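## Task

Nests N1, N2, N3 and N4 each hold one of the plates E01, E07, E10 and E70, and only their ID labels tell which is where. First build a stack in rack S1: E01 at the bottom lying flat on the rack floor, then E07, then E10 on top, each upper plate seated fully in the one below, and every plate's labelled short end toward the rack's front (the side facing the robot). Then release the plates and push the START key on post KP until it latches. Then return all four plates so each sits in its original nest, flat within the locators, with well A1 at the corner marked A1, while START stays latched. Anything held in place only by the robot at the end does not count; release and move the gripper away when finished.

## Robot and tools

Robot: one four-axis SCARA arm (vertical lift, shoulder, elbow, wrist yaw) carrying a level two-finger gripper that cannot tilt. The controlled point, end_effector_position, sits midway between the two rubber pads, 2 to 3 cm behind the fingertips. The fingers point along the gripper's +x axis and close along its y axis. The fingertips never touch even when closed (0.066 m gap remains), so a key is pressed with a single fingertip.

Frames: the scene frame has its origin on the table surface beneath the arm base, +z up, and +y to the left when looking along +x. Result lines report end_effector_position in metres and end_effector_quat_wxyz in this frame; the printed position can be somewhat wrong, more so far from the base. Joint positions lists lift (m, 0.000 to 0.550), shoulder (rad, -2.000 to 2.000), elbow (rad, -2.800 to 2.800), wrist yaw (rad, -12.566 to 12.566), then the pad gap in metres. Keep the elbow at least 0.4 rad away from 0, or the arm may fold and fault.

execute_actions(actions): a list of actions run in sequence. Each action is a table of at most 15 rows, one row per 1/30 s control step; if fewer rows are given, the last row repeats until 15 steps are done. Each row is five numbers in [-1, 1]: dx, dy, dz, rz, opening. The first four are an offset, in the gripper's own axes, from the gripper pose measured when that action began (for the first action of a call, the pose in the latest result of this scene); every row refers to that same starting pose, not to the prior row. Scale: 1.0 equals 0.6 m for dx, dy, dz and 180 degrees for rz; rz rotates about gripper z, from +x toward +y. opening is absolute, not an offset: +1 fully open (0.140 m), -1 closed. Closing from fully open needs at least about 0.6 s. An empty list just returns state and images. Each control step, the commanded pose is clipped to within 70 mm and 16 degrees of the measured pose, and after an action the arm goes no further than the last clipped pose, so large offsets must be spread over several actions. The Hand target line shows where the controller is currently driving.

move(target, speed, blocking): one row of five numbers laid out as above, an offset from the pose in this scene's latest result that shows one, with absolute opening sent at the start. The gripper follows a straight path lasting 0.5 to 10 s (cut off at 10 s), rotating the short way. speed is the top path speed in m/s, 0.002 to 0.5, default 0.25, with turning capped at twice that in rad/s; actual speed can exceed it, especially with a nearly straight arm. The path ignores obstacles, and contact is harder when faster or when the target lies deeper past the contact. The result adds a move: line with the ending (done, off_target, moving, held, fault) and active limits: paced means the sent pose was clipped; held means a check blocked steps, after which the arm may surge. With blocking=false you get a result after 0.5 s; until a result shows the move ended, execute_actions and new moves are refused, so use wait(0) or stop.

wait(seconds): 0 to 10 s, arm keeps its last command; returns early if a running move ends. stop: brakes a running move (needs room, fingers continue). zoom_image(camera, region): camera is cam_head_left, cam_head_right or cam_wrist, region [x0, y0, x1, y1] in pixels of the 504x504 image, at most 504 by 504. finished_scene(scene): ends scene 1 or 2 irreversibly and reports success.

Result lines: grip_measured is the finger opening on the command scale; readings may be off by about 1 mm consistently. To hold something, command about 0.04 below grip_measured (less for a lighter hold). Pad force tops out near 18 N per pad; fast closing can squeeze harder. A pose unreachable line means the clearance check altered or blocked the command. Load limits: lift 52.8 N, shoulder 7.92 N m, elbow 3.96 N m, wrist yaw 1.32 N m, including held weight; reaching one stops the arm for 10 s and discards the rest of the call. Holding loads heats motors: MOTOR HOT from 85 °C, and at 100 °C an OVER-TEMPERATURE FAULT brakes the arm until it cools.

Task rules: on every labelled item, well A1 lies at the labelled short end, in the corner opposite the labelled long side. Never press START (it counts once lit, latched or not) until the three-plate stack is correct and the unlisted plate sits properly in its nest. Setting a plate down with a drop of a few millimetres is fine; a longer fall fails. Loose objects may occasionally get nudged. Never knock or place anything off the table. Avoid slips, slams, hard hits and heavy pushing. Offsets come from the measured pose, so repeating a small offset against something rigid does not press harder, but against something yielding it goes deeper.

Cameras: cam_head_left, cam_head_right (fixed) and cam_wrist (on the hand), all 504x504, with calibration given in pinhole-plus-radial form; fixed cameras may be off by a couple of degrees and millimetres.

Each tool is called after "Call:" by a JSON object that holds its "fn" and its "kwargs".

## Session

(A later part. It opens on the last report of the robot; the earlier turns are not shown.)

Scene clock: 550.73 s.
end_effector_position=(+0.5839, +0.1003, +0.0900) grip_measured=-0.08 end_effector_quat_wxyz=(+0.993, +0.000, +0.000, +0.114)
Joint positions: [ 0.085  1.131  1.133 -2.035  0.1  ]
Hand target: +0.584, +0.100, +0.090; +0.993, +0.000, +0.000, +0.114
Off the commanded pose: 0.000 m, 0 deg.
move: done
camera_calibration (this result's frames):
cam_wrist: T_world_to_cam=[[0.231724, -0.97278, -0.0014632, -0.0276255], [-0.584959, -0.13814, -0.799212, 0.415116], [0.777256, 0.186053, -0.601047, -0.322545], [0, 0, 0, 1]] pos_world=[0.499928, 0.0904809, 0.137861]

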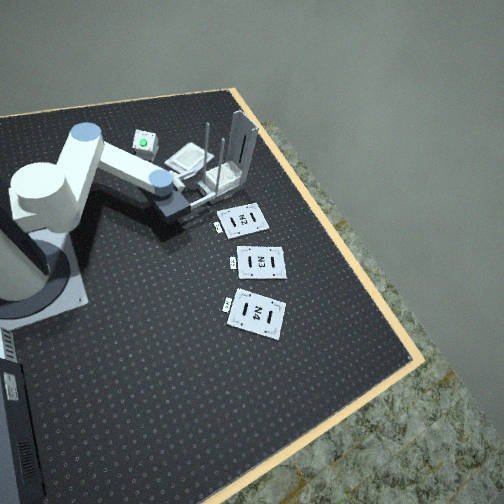

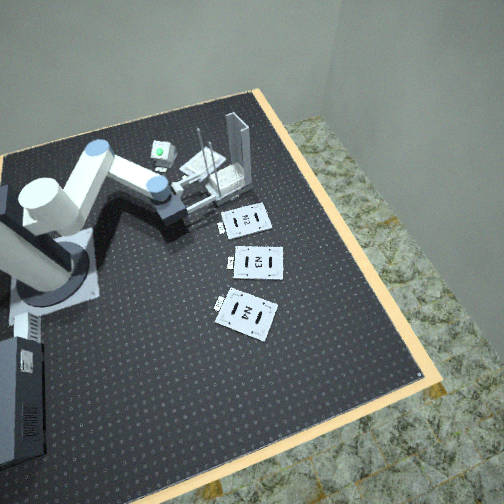

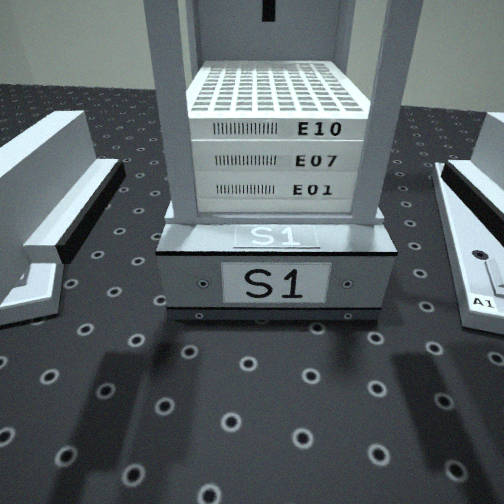

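Call:
{"fn": "move", "kwargs": {"target": [0.20007, 0.0002, 0, 0.0002, -0.08], "speed": 0.2}}

Call:
{"fn": "execute_actions", "kwargs": {"actions": [[[0,0,0,0,-0.15],[0,0,0,0,-0.2],[0,0,0,0,-0.25],[0,0,0,0,-0.3],[0,0,0,0,-0.35],[0,0,0,0,-0.4],[0,0,0,0,-0.44],[0,0,0,0,-0.47],[0,0,0,0,-0.49],[0,0,0,0,-0.5],[0,0,0,0,-0.51],[0,0,0,0,-0.52],[0,0,0,0,-0.53],[0,0,0,0,-0.54],[0,0,0,0,-0.55]],[[0,0,0,0,-0.56],[0,0,0,0,-0.57],[0,0,0,0,-0.58],[0,0,0,0,-0.59],[0,0,0,0,-0.60],[0,0,0,0,-0.61]]]}}

Scene clock: 557.53 s.
end_effector_position=(+0.7008, +0.1276, +0.0900) grip_measured=-0.08 end_effector_quat_wxyz=(+0.993, +0.000, +0.000, +0.114)
Joint positions: [ 0.085  0.87   1.757 -2.397  0.1  ]
Hand target: +0.701, +0.128, +0.090; +0.993, +0.000, +0.000, +0.114
Off the commanded pose: 0.000 m, 0 deg.
move: done
camera_calibration (this result's frames):
cam_wrist: T_world_to_cam=[[0.23251, -0.972593, -0.0014632, -0.0287086], [-0.584847, -0.138613, -0.799212, 0.487281], [0.777105, 0.186681, -0.601047, -0.418493], [0, 0, 0, 1]] pos_world=[0.616873, 0.117746, 0.137865]

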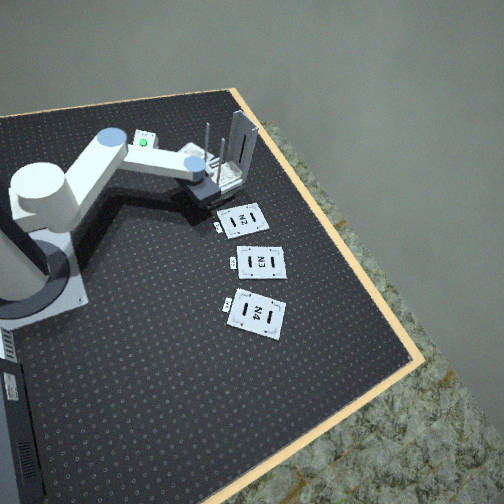

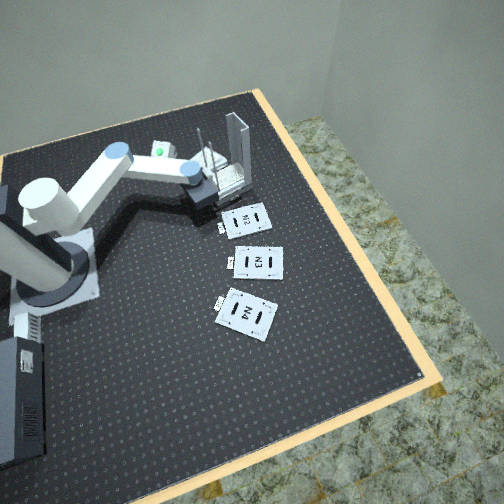

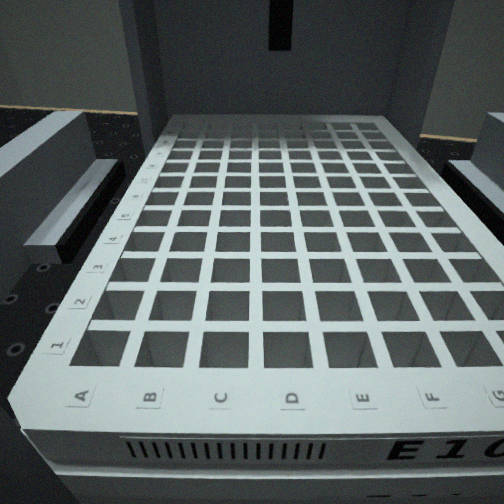

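Scene clock: 558.53 s.
end_effector_position=(+0.7008, +0.1276, +0.0900) grip_measured=-0.56 end_effector_quat_wxyz=(+0.993, +0.000, +0.000, +0.114)
Joint positions: [ 0.085  0.87   1.757 -2.397  0.082]
Hand target: +0.701, +0.128, +0.090; +0.993, +0.000, +0.000, +0.114
Off the commanded pose: 0.000 m, 0 deg.
camera_calibration (this result's frames):
cam_wrist: T_world_to_cam=[[0.232496, -0.972596, -0.0014632, -0.0287076], [-0.584849, -0.138604, -0.799212, 0.487281], [0.777108, 0.186669, -0.601047, -0.418494], [0, 0, 0, 1]] pos_world=[0.616875, 0.117738, 0.137865]

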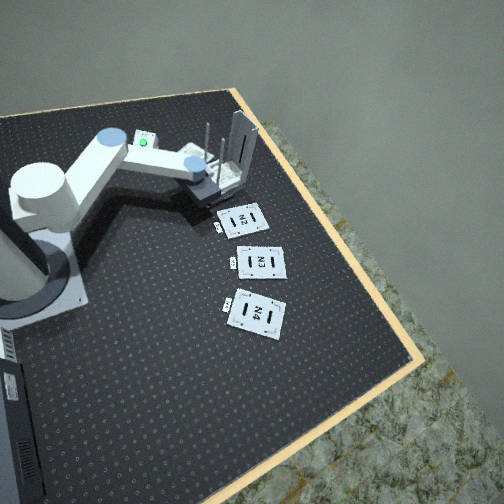

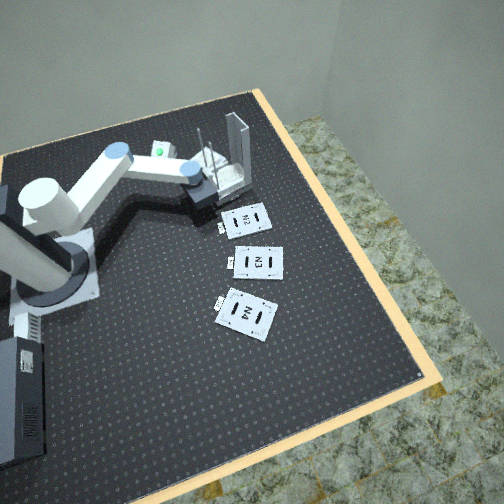

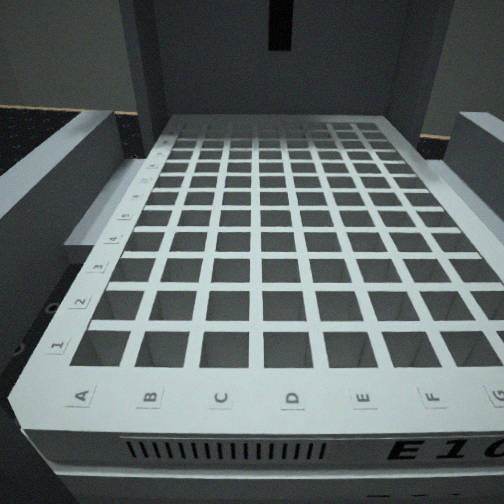

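Call:
{"fn": "move", "kwargs": {"target": [0, 0, 0.3867, 0, -0.61], "speed": 0.2}}

Scene clock: 561.63 s.
end_effector_position=(+0.7008, +0.1276, +0.3220) grip_measured=-0.56 end_effector_quat_wxyz=(+0.993, +0.000, +0.000, +0.114)
Joint positions: [ 0.317  0.87   1.757 -2.397  0.082]
Hand target: +0.701, +0.128, +0.322; +0.993, +0.000, +0.000, +0.114
Off the commanded pose: 0.000 m, 0 deg.
move: done
camera_calibration (this result's frames):
cam_wrist: T_world_to_cam=[[0.23255, -0.972583, -0.0014632, -0.0283881], [-0.584842, -0.138637, -0.799212, 0.672755], [0.777098, 0.186713, -0.601047, -0.279015], [0, 0, 0, 1]] pos_world=[0.616878, 0.117754, 0.369931]

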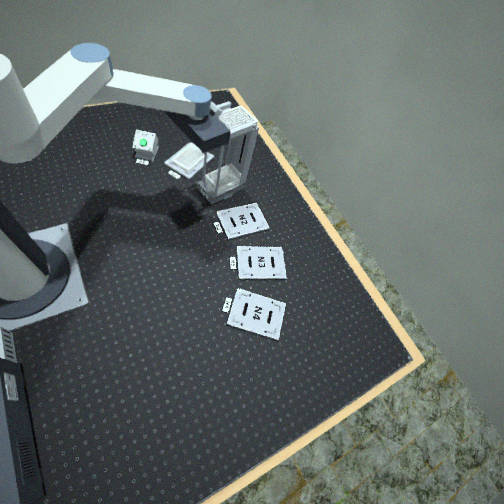

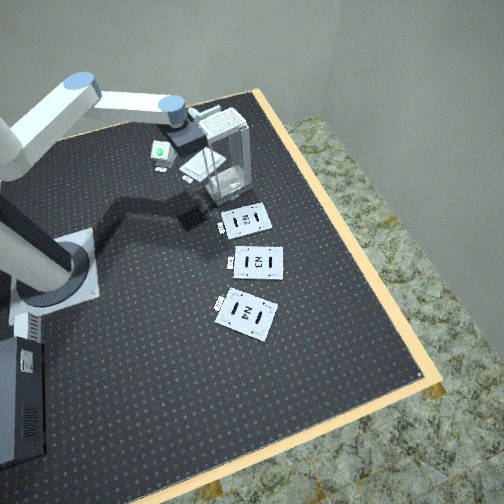

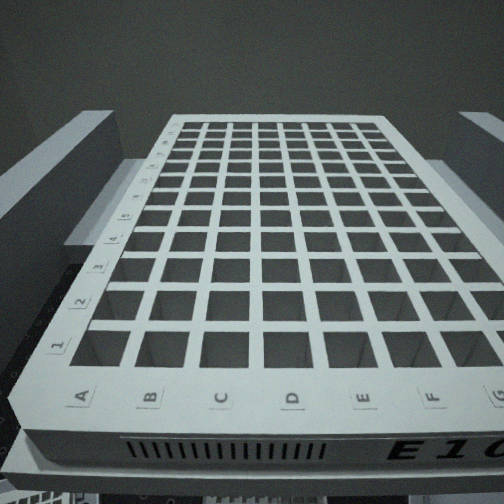

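Call:
{"fn": "move", "kwargs": {"target": [-0.05681, -0.27505, 0, -0.09321, -0.61], "speed": 0.25}}

Call:
{"fn": "move", "kwargs": {"target": [0, 0, -0.465, 0, -0.61], "speed": 0.25}}

Scene clock: 565.80 s.
end_effector_position=(+0.7052, -0.0410, +0.3220) grip_measured=-0.56 end_effector_quat_wxyz=(+0.999, +0.000, +0.000, -0.032)
Joint positions: [ 0.317  0.571  1.701 -2.336  0.082]
Hand target: +0.705, -0.041, +0.322; +0.999, +0.000, +0.000, -0.032
Off the commanded pose: 0.000 m, 0 deg.
move: done
camera_calibration (this result's frames):
cam_wrist: T_world_to_cam=[[-0.0585387, -0.998284, -0.0014632, 0.0108521], [-0.599949, 0.036352, -0.799212, 0.66974], [0.797894, -0.045907, -0.601047, -0.275104], [0, 0, 0, 1]] pos_world=[0.621949, -0.0261421, 0.36993]

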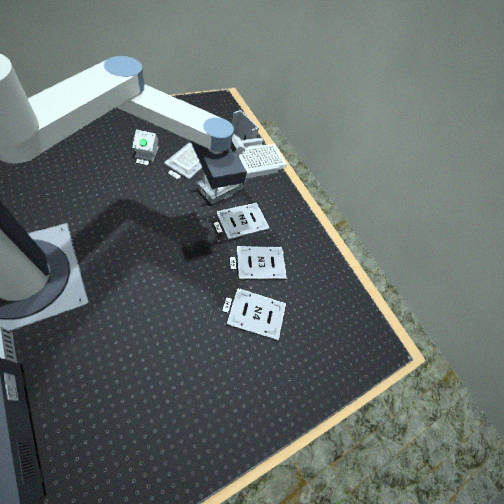

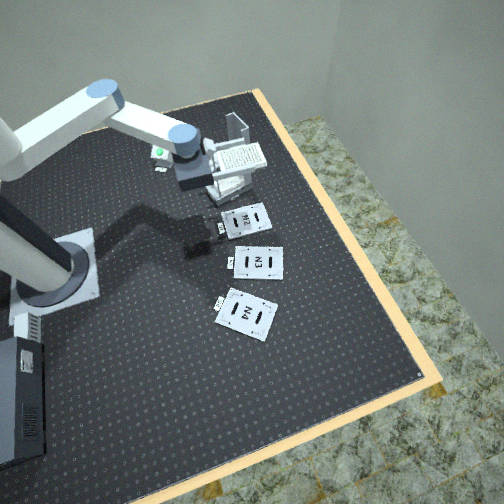

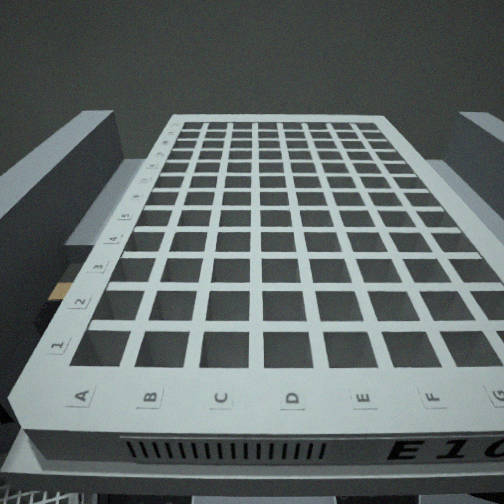

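Scene clock: 567.33 s.
end_effector_position=(+0.7052, -0.0410, +0.0430) grip_measured=-0.56 end_effector_quat_wxyz=(+0.999, +0.000, +0.000, -0.032)
Joint positions: [ 0.038  0.571  1.701 -2.336  0.082]
Hand target: +0.705, -0.041, +0.043; +0.999, +0.000, +0.000, -0.032
Off the commanded pose: 0.000 m, 0 deg.
move: done
camera_calibration (this result's frames):
cam_wrist: T_world_to_cam=[[-0.05859, -0.998281, -0.0014632, 0.0104662], [-0.599947, 0.0363828, -0.799212, 0.446696], [0.797892, -0.045948, -0.601047, -0.442832], [0, 0, 0, 1]] pos_world=[0.621939, -0.0261511, 0.0908579]

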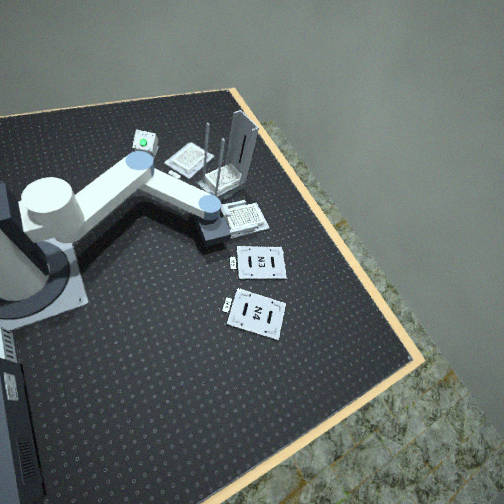

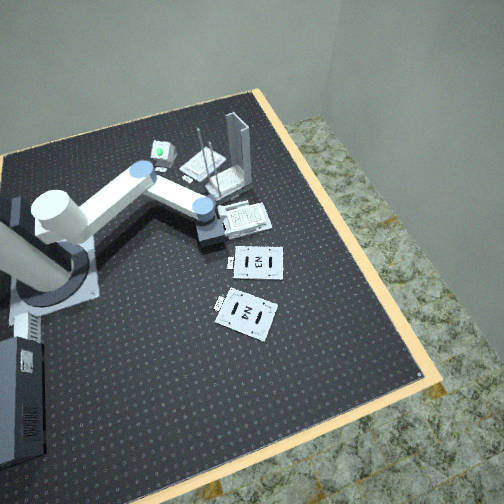

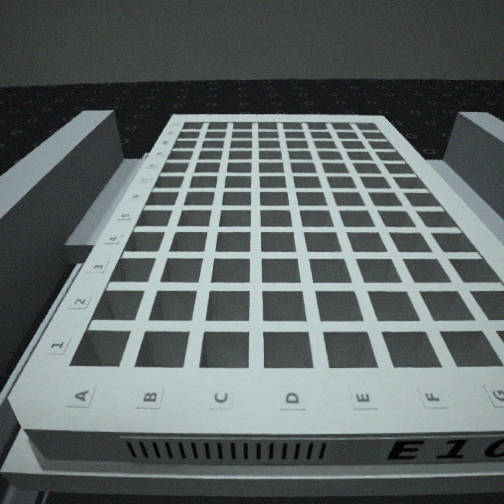

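Call:
{"fn": "execute_actions", "kwargs": {"actions": [[[0,0.0002,-0.005,0,-0.61]],[[0,0,-0.0016,0,-0.61]],[[0,0,-0.0016,0,-0.61]],[[0,0,-0.0016,0,-0.61]],[[0,0,-0.0016,0,-0.61]],[[0,0,-0.0016,0,-0.61]]]}}

Scene clock: 573.70 s.
end_effector_position=(+0.7052, -0.0409, +0.0347) grip_measured=-0.56 end_effector_quat_wxyz=(+0.999, +0.000, +0.000, -0.032)
Joint positions: [ 0.03   0.571  1.701 -2.336  0.082]
Hand target: +0.705, -0.041, +0.035; +0.999, +0.000, +0.000, -0.032
Off the commanded pose: 0.000 m, 0 deg.
camera_calibration (this result's frames):
cam_wrist: T_world_to_cam=[[-0.0584222, -0.998291, -0.0014632, 0.0104373], [-0.599953, 0.036282, -0.799212, 0.440132], [0.797899, -0.0458139, -0.601047, -0.447769], [0, 0, 0, 1]] pos_world=[0.621943, -0.0260634, 0.0826436]

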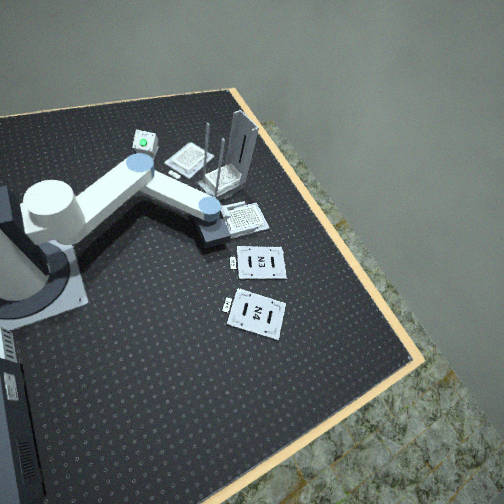

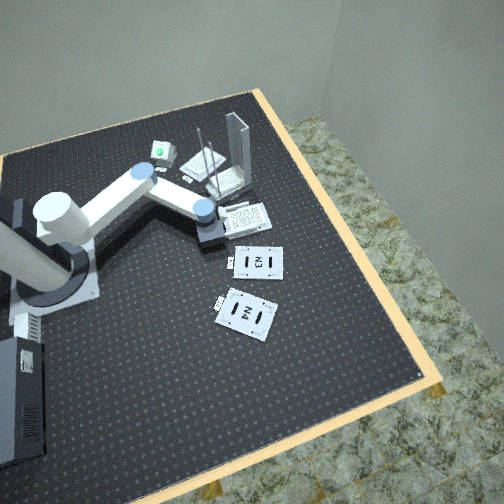

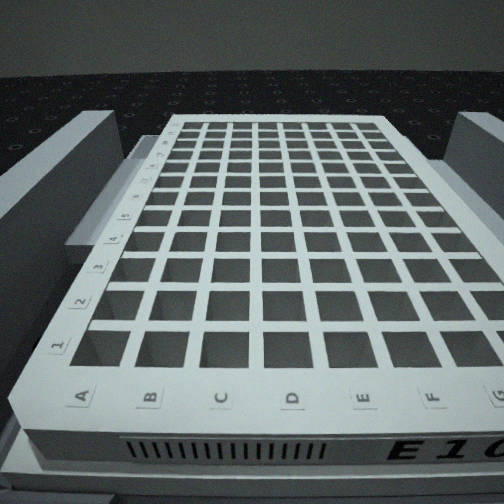

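Call:
{"fn": "execute_actions", "kwargs": {"actions": [[[0,0,0,0,-0.5],[0,0,0,0,-0.45],[0,0,0,0,-0.4],[0,0,0,0,-0.35],[0,0,0,0,-0.3],[0,0,0,0,-0.25],[0,0,0,0,-0.2],[0,0,0,0,-0.15],[0,0,0,0,-0.08]]]}}

Call:
{"fn": "move", "kwargs": {"target": [-0.21, 0, 0.0705, 0, -0.08], "speed": 0.25}}

Call:
{"fn": "zoom_image", "kwargs": {"camera": "cam_wrist", "region": [125, 110, 415, 290]}}

Scene clock: 577.03 s.
end_effector_position=(+0.7052, -0.0409, +0.0347) grip_measured=-0.08 end_effector_quat_wxyz=(+0.999, +0.000, +0.000, -0.032)
Joint positions: [ 0.03   0.571  1.701 -2.336  0.1  ]
Hand target: +0.705, -0.041, +0.035; +0.999, +0.000, +0.000, -0.032
Off the commanded pose: 0.000 m, 0 deg.
camera_calibration (this result's frames):
cam_wrist: T_world_to_cam=[[-0.0584211, -0.998291, -0.0014632, 0.0104366], [-0.599953, 0.0362813, -0.799212, 0.440132], [0.797899, -0.045813, -0.601047, -0.447769], [0, 0, 0, 1]] pos_world=[0.621943, -0.0260635, 0.0826443]

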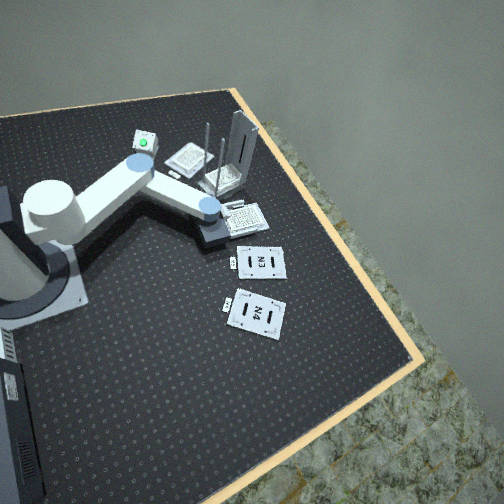

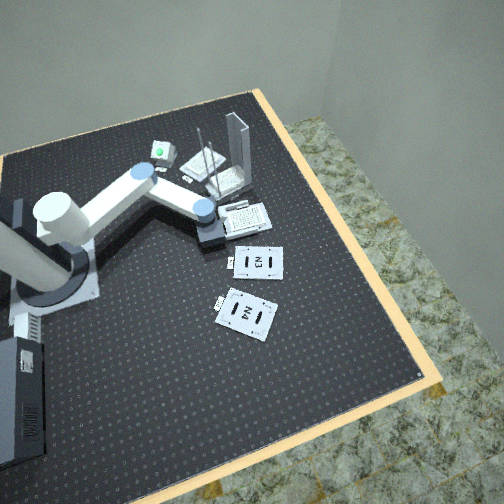

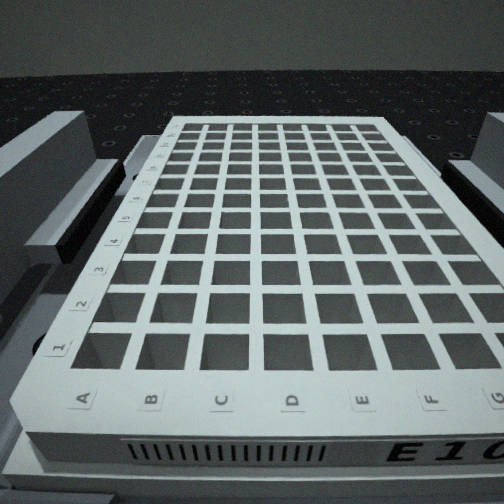

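Scene clock: 577.97 s.
end_effector_position=(+0.5793, -0.0329, +0.0771) grip_measured=-0.08 end_effector_quat_wxyz=(+0.999, +0.000, +0.000, -0.032)
Joint positions: [ 0.072  0.819  1.063 -1.946  0.1  ]
Hand target: +0.579, -0.033, +0.077; +0.999, +0.000, +0.000, -0.032
Off the commanded pose: 0.000 m, 0 deg.
move: done
camera_calibration (this result's frames):
cam_wrist: T_world_to_cam=[[-0.0587459, -0.998272, -0.0014632, 0.0112973], [-0.599941, 0.0364765, -0.799212, 0.398204], [0.797885, -0.0460726, -0.601047, -0.321544], [0, 0, 0, 1]] pos_world=[0.496118, -0.0180617, 0.125003]

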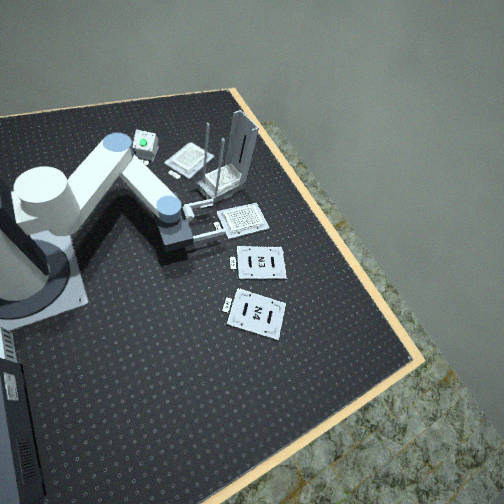

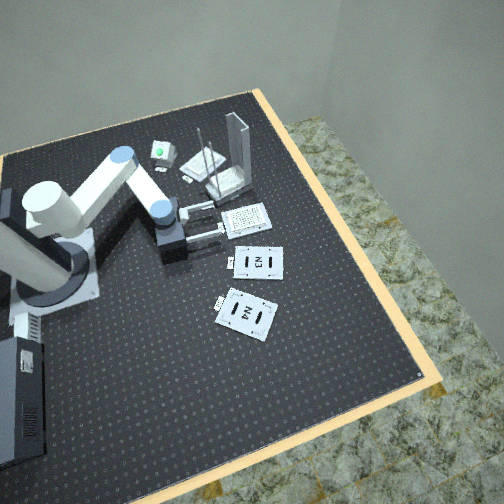

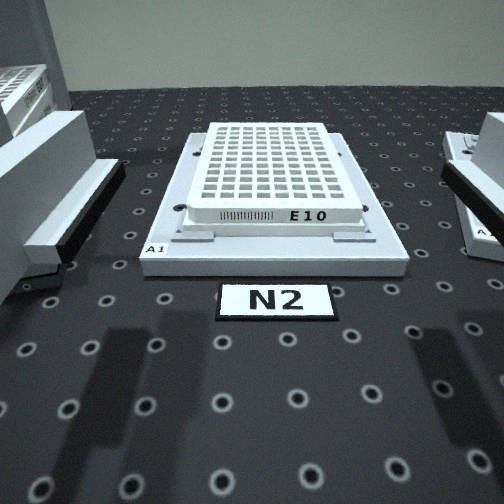

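Region (125, 110, 415, 290) of cam_wrist's 504x504 image, scaled by 1.738, with more detail than that image has; it fills the top 313 rows of this view, and the rest is white.

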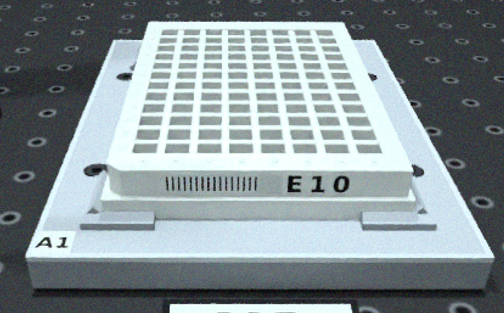

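Call:
{"fn": "move", "kwargs": {"target": [-0.0066, 0.22198, 0.0002, 0.09333, -0.08], "speed": 0.3}}

Scene clock: 582.83 s.
end_effector_position=(+0.5839, +0.1004, +0.0772) grip_measured=-0.08 end_effector_quat_wxyz=(+0.993, +0.000, +0.000, +0.115)
Joint positions: [ 0.072  1.13   1.133 -2.033  0.1  ]
Hand target: +0.584, +0.100, +0.077; +0.993, +0.000, +0.000, +0.114
Off the commanded pose: 0.000 m, 0 deg.
move: done
camera_calibration (this result's frames):
cam_wrist: T_world_to_cam=[[0.232939, -0.97249, -0.0014632, -0.0282725], [-0.584786, -0.138871, -0.799212, 0.404871], [0.777023, 0.187024, -0.601047, -0.330207], [0, 0, 0, 1]] pos_world=[0.499927, 0.0904865, 0.125067]

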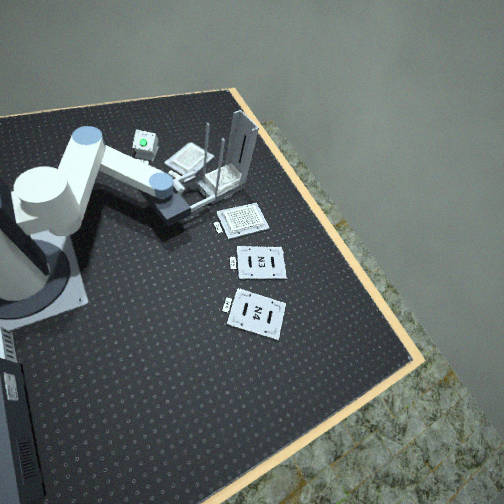

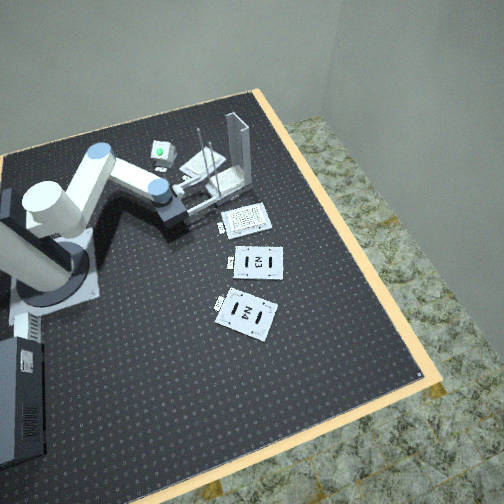

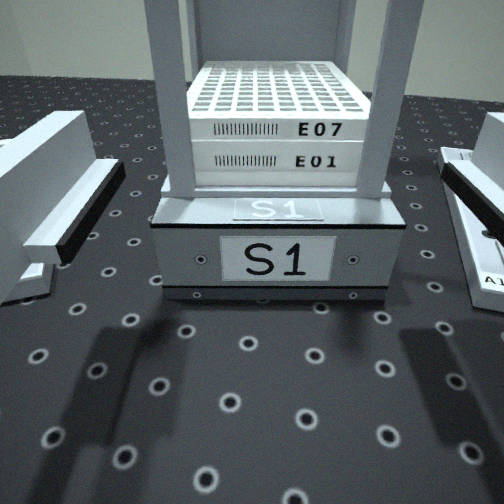

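Call:
{"fn": "move", "kwargs": {"target": [0.19997, -0.0004, 0, -0.0002, -0.08], "speed": 0.2}}

Call:
{"fn": "execute_actions", "kwargs": {"actions": [[[0,0,0,0,-0.15],[0,0,0,0,-0.2],[0,0,0,0,-0.25],[0,0,0,0,-0.3],[0,0,0,0,-0.35],[0,0,0,0,-0.4],[0,0,0,0,-0.44],[0,0,0,0,-0.47],[0,0,0,0,-0.49],[0,0,0,0,-0.5],[0,0,0,0,-0.51],[0,0,0,0,-0.52],[0,0,0,0,-0.53],[0,0,0,0,-0.54],[0,0,0,0,-0.55]],[[0,0,0,0,-0.56],[0,0,0,0,-0.57],[0,0,0,0,-0.58],[0,0,0,0,-0.59],[0,0,0,0,-0.60],[0,0,0,0,-0.61]]]}}

Call:
{"fn": "move", "kwargs": {"target": [0, 0, 0.408, 0, -0.61], "speed": 0.2}}

Scene clock: 587.73 s.
end_effector_position=(+0.7008, +0.1275, +0.0772) grip_measured=-0.08 end_effector_quat_wxyz=(+0.993, +0.000, +0.000, +0.114)
Joint positions: [ 0.072  0.87   1.757 -2.397  0.1  ]
Hand target: +0.701, +0.128, +0.077; +0.993, +0.000, +0.000, +0.114
Off the commanded pose: 0.000 m, 0 deg.
move: done
camera_calibration (this result's frames):
cam_wrist: T_world_to_cam=[[0.232504, -0.972594, -0.0014632, -0.0288218], [-0.584848, -0.138609, -0.799212, 0.477027], [0.777107, 0.186676, -0.601047, -0.426145], [0, 0, 0, 1]] pos_world=[0.61685, 0.117639, 0.125071]

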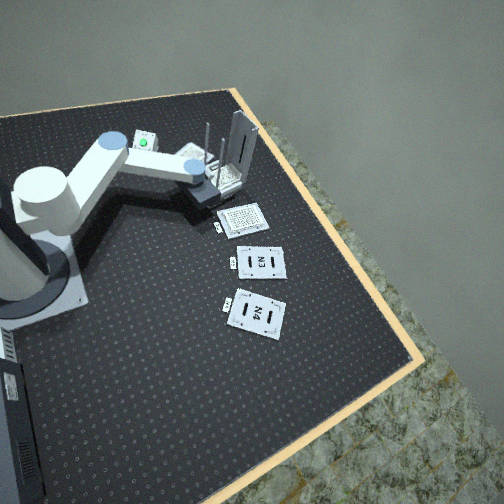

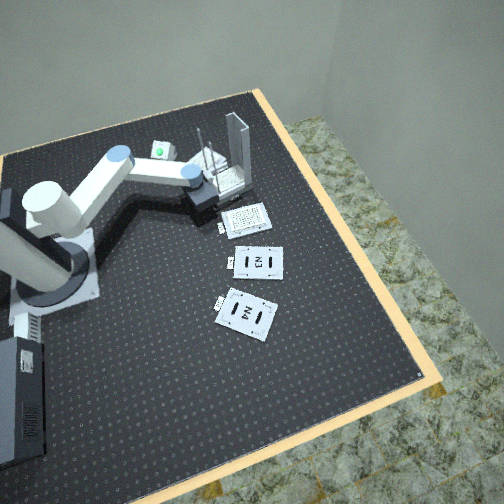

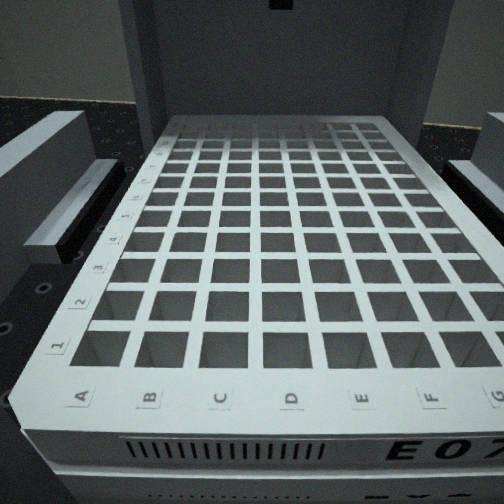

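Scene clock: 588.73 s.
end_effector_position=(+0.7008, +0.1275, +0.0772) grip_measured=-0.56 end_effector_quat_wxyz=(+0.993, +0.000, +0.000, +0.114)
Joint positions: [ 0.072  0.87   1.757 -2.397  0.082]
Hand target: +0.701, +0.127, +0.077; +0.993, +0.000, +0.000, +0.114
Off the commanded pose: 0.000 m, 0 deg.
camera_calibration (this result's frames):
cam_wrist: T_world_to_cam=[[0.232486, -0.972599, -0.0014632, -0.0288188], [-0.584851, -0.138598, -0.799212, 0.477028], [0.77711, 0.186661, -0.601047, -0.426145], [0, 0, 0, 1]] pos_world=[0.616852, 0.117631, 0.125071]

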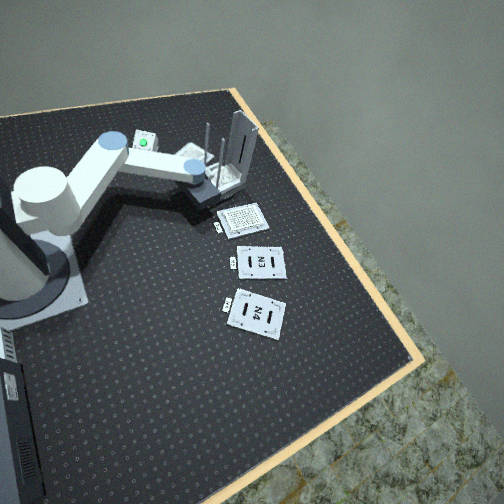

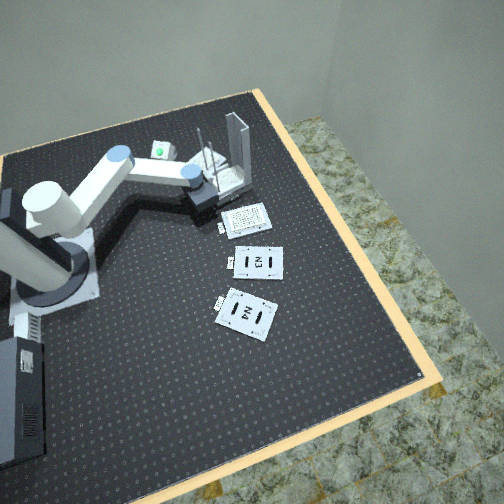

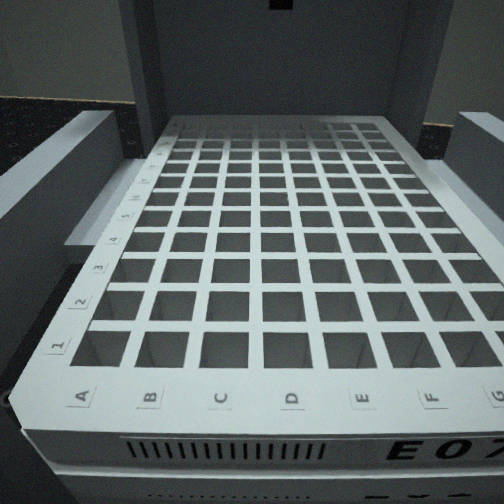

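Scene clock: 590.37 s.
end_effector_position=(+0.7008, +0.1275, +0.3220) grip_measured=-0.56 end_effector_quat_wxyz=(+0.993, +0.000, +0.000, +0.114)
Joint positions: [ 0.317  0.87   1.757 -2.397  0.082]
Hand target: +0.701, +0.127, +0.322; +0.993, +0.000, +0.000, +0.114
Off the commanded pose: 0.000 m, 0 deg.
move: done
camera_calibration (this result's frames):
cam_wrist: T_world_to_cam=[[0.232549, -0.972584, -0.0014632, -0.0284834], [-0.584842, -0.138636, -0.799212, 0.672715], [0.777098, 0.186712, -0.601047, -0.278986], [0, 0, 0, 1]] pos_world=[0.616855, 0.11765, 0.369917]

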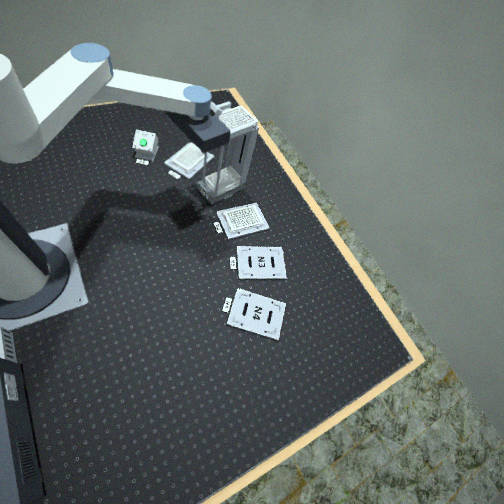

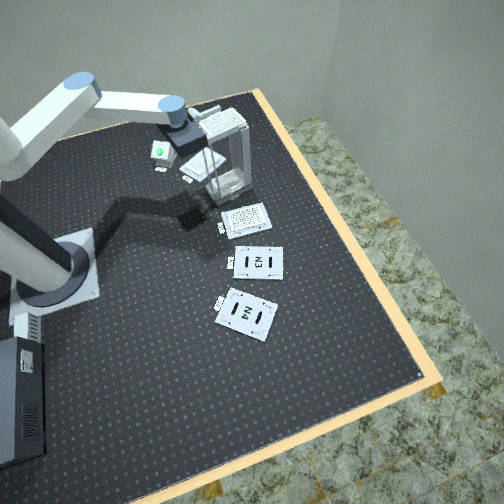

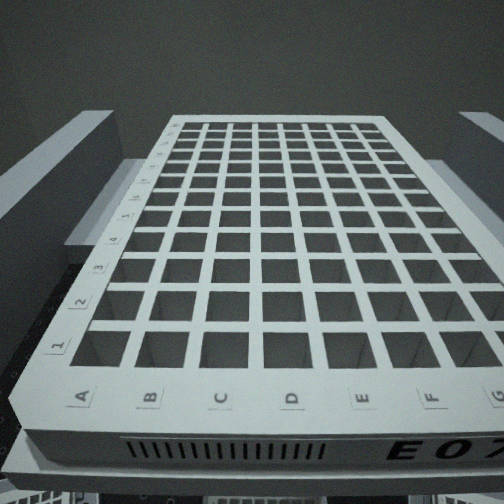

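Call:
{"fn": "move", "kwargs": {"target": [-0.1173, -0.2764, 0, -0.0833, -0.61], "speed": 0.3}}

Scene clock: 593.30 s.
end_effector_position=(+0.6700, -0.0502, +0.3220) grip_measured=-0.56 end_effector_quat_wxyz=(+1.000, +0.000, +0.000, -0.017)
Joint positions: [ 0.317  0.606  1.512 -2.151  0.082]
Hand target: +0.670, -0.050, +0.322; +1.000, +0.000, +0.000, -0.016
Off the commanded pose: 0.000 m, 0 deg.
move: done
camera_calibration (this result's frames):
cam_wrist: T_world_to_cam=[[-0.0276753, -0.999616, -0.0014632, -0.0211124], [-0.600785, 0.0178032, -0.799212, 0.648574], [0.798931, -0.0212394, -0.601047, -0.246911], [0, 0, 0, 1]] pos_world=[0.586335, -0.0378952, 0.369913]

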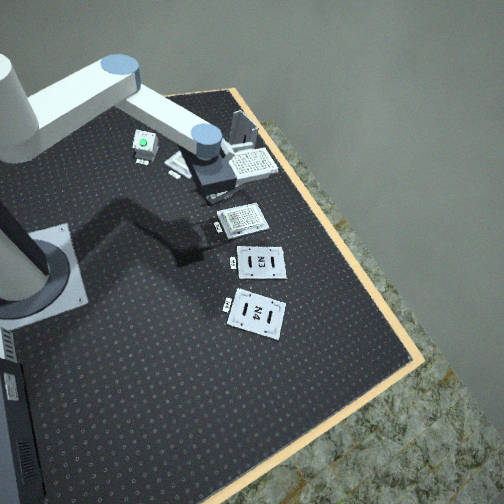

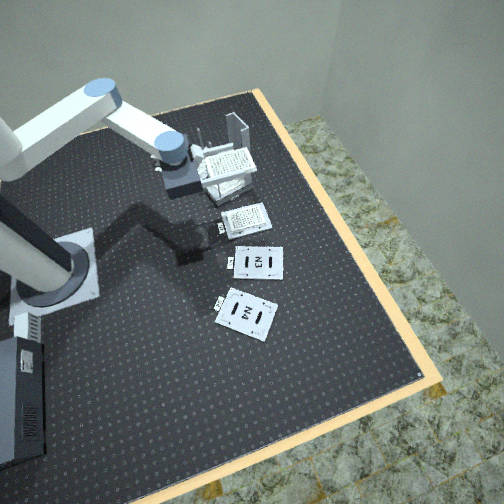

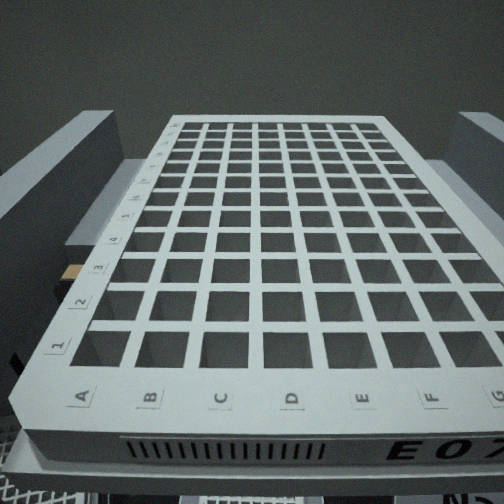

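Call:
{"fn": "move", "kwargs": {"target": [-0.11529, -0.54665, -0.45667, -0.22003, -0.61], "speed": 0.35}}

Scene clock: 597.70 s.
end_effector_position=(+0.5901, -0.3757, +0.0479) grip_measured=-0.56 end_effector_quat_wxyz=(+0.935, +0.000, +0.000, -0.354)
Joint positions: [ 0.043 -0.163  1.875 -2.437  0.082]
Hand target: +0.590, -0.376, +0.048; +0.935, +0.000, +0.000, -0.354
Off the commanded pose: 0.000 m, 0 deg.
move: done
camera_calibration (this result's frames):
cam_wrist: T_world_to_cam=[[-0.658567, -0.752521, -0.0014632, 0.115967], [-0.451531, 0.39671, -0.799212, 0.441623], [0.602004, -0.525674, -0.601047, -0.428054], [0, 0, 0, 1]] pos_world=[0.533469, -0.312945, 0.0958391]

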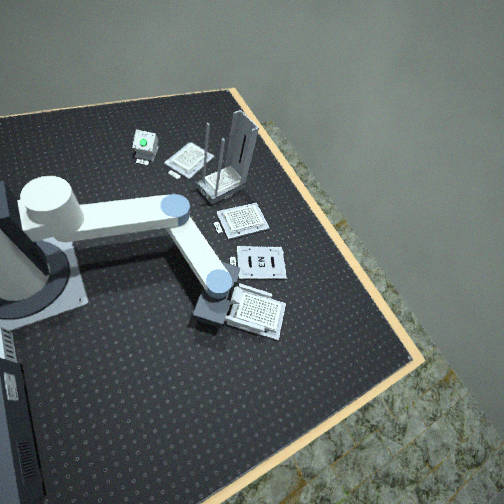

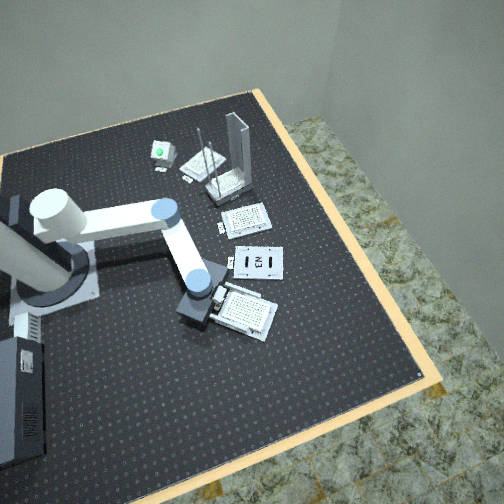

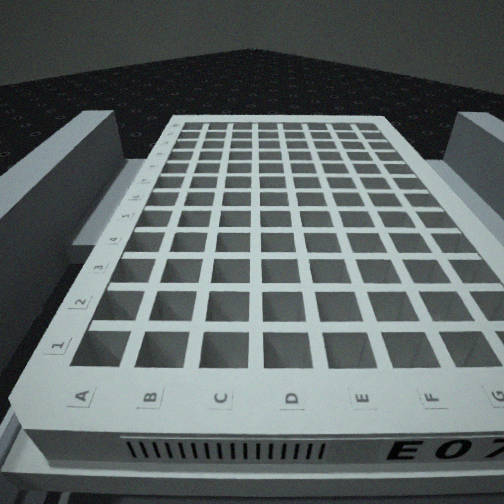

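Call:
{"fn": "execute_actions", "kwargs": {"actions": [[[0,0,-0.0113,0,-0.61]],[[0,0,-0.0016,0,-0.61]],[[0,0,-0.0016,0,-0.61]],[[0,0,-0.0016,0,-0.61]],[[0,0,-0.0016,0,-0.61]],[[0,0,-0.0016,0,-0.61]],[[0,0,-0.0016,0,-0.61]]]}}

Scene clock: 603.23 s.
end_effector_position=(+0.5901, -0.3757, +0.0349) grip_measured=-0.56 end_effector_quat_wxyz=(+0.935, +0.000, +0.000, -0.354)
Joint positions: [ 0.03  -0.163  1.875 -2.437  0.082]
Hand target: +0.590, -0.376, +0.035; +0.935, +0.000, +0.000, -0.354
Off the commanded pose: 0.000 m, 0 deg.
camera_calibration (this result's frames):
cam_wrist: T_world_to_cam=[[-0.658558, -0.752528, -0.0014632, 0.115951], [-0.451536, 0.396705, -0.799212, 0.431214], [0.60201, -0.525667, -0.601047, -0.435883], [0, 0, 0, 1]] pos_world=[0.533475, -0.312937, 0.082815]

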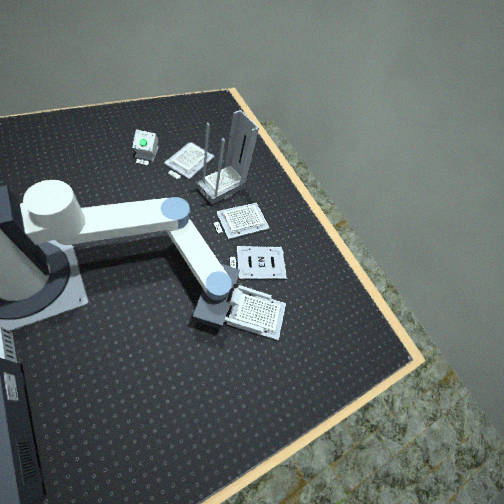

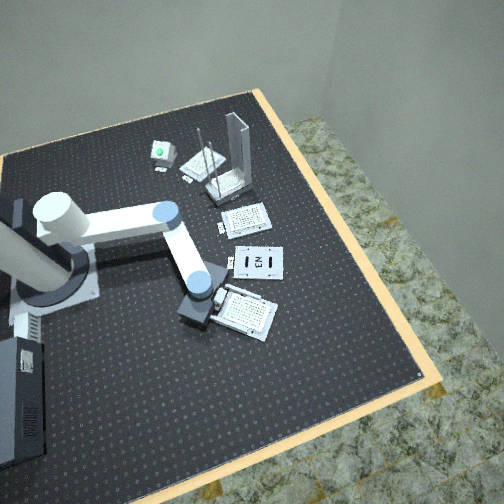

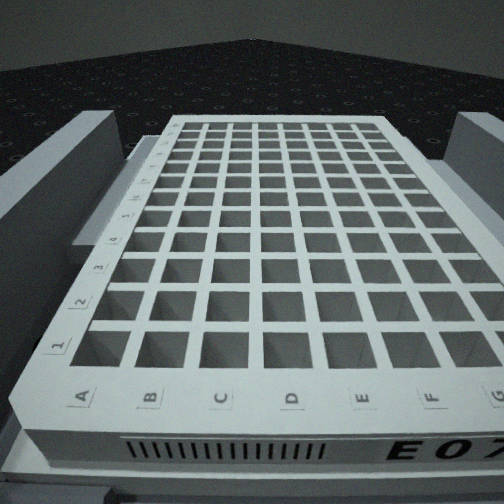

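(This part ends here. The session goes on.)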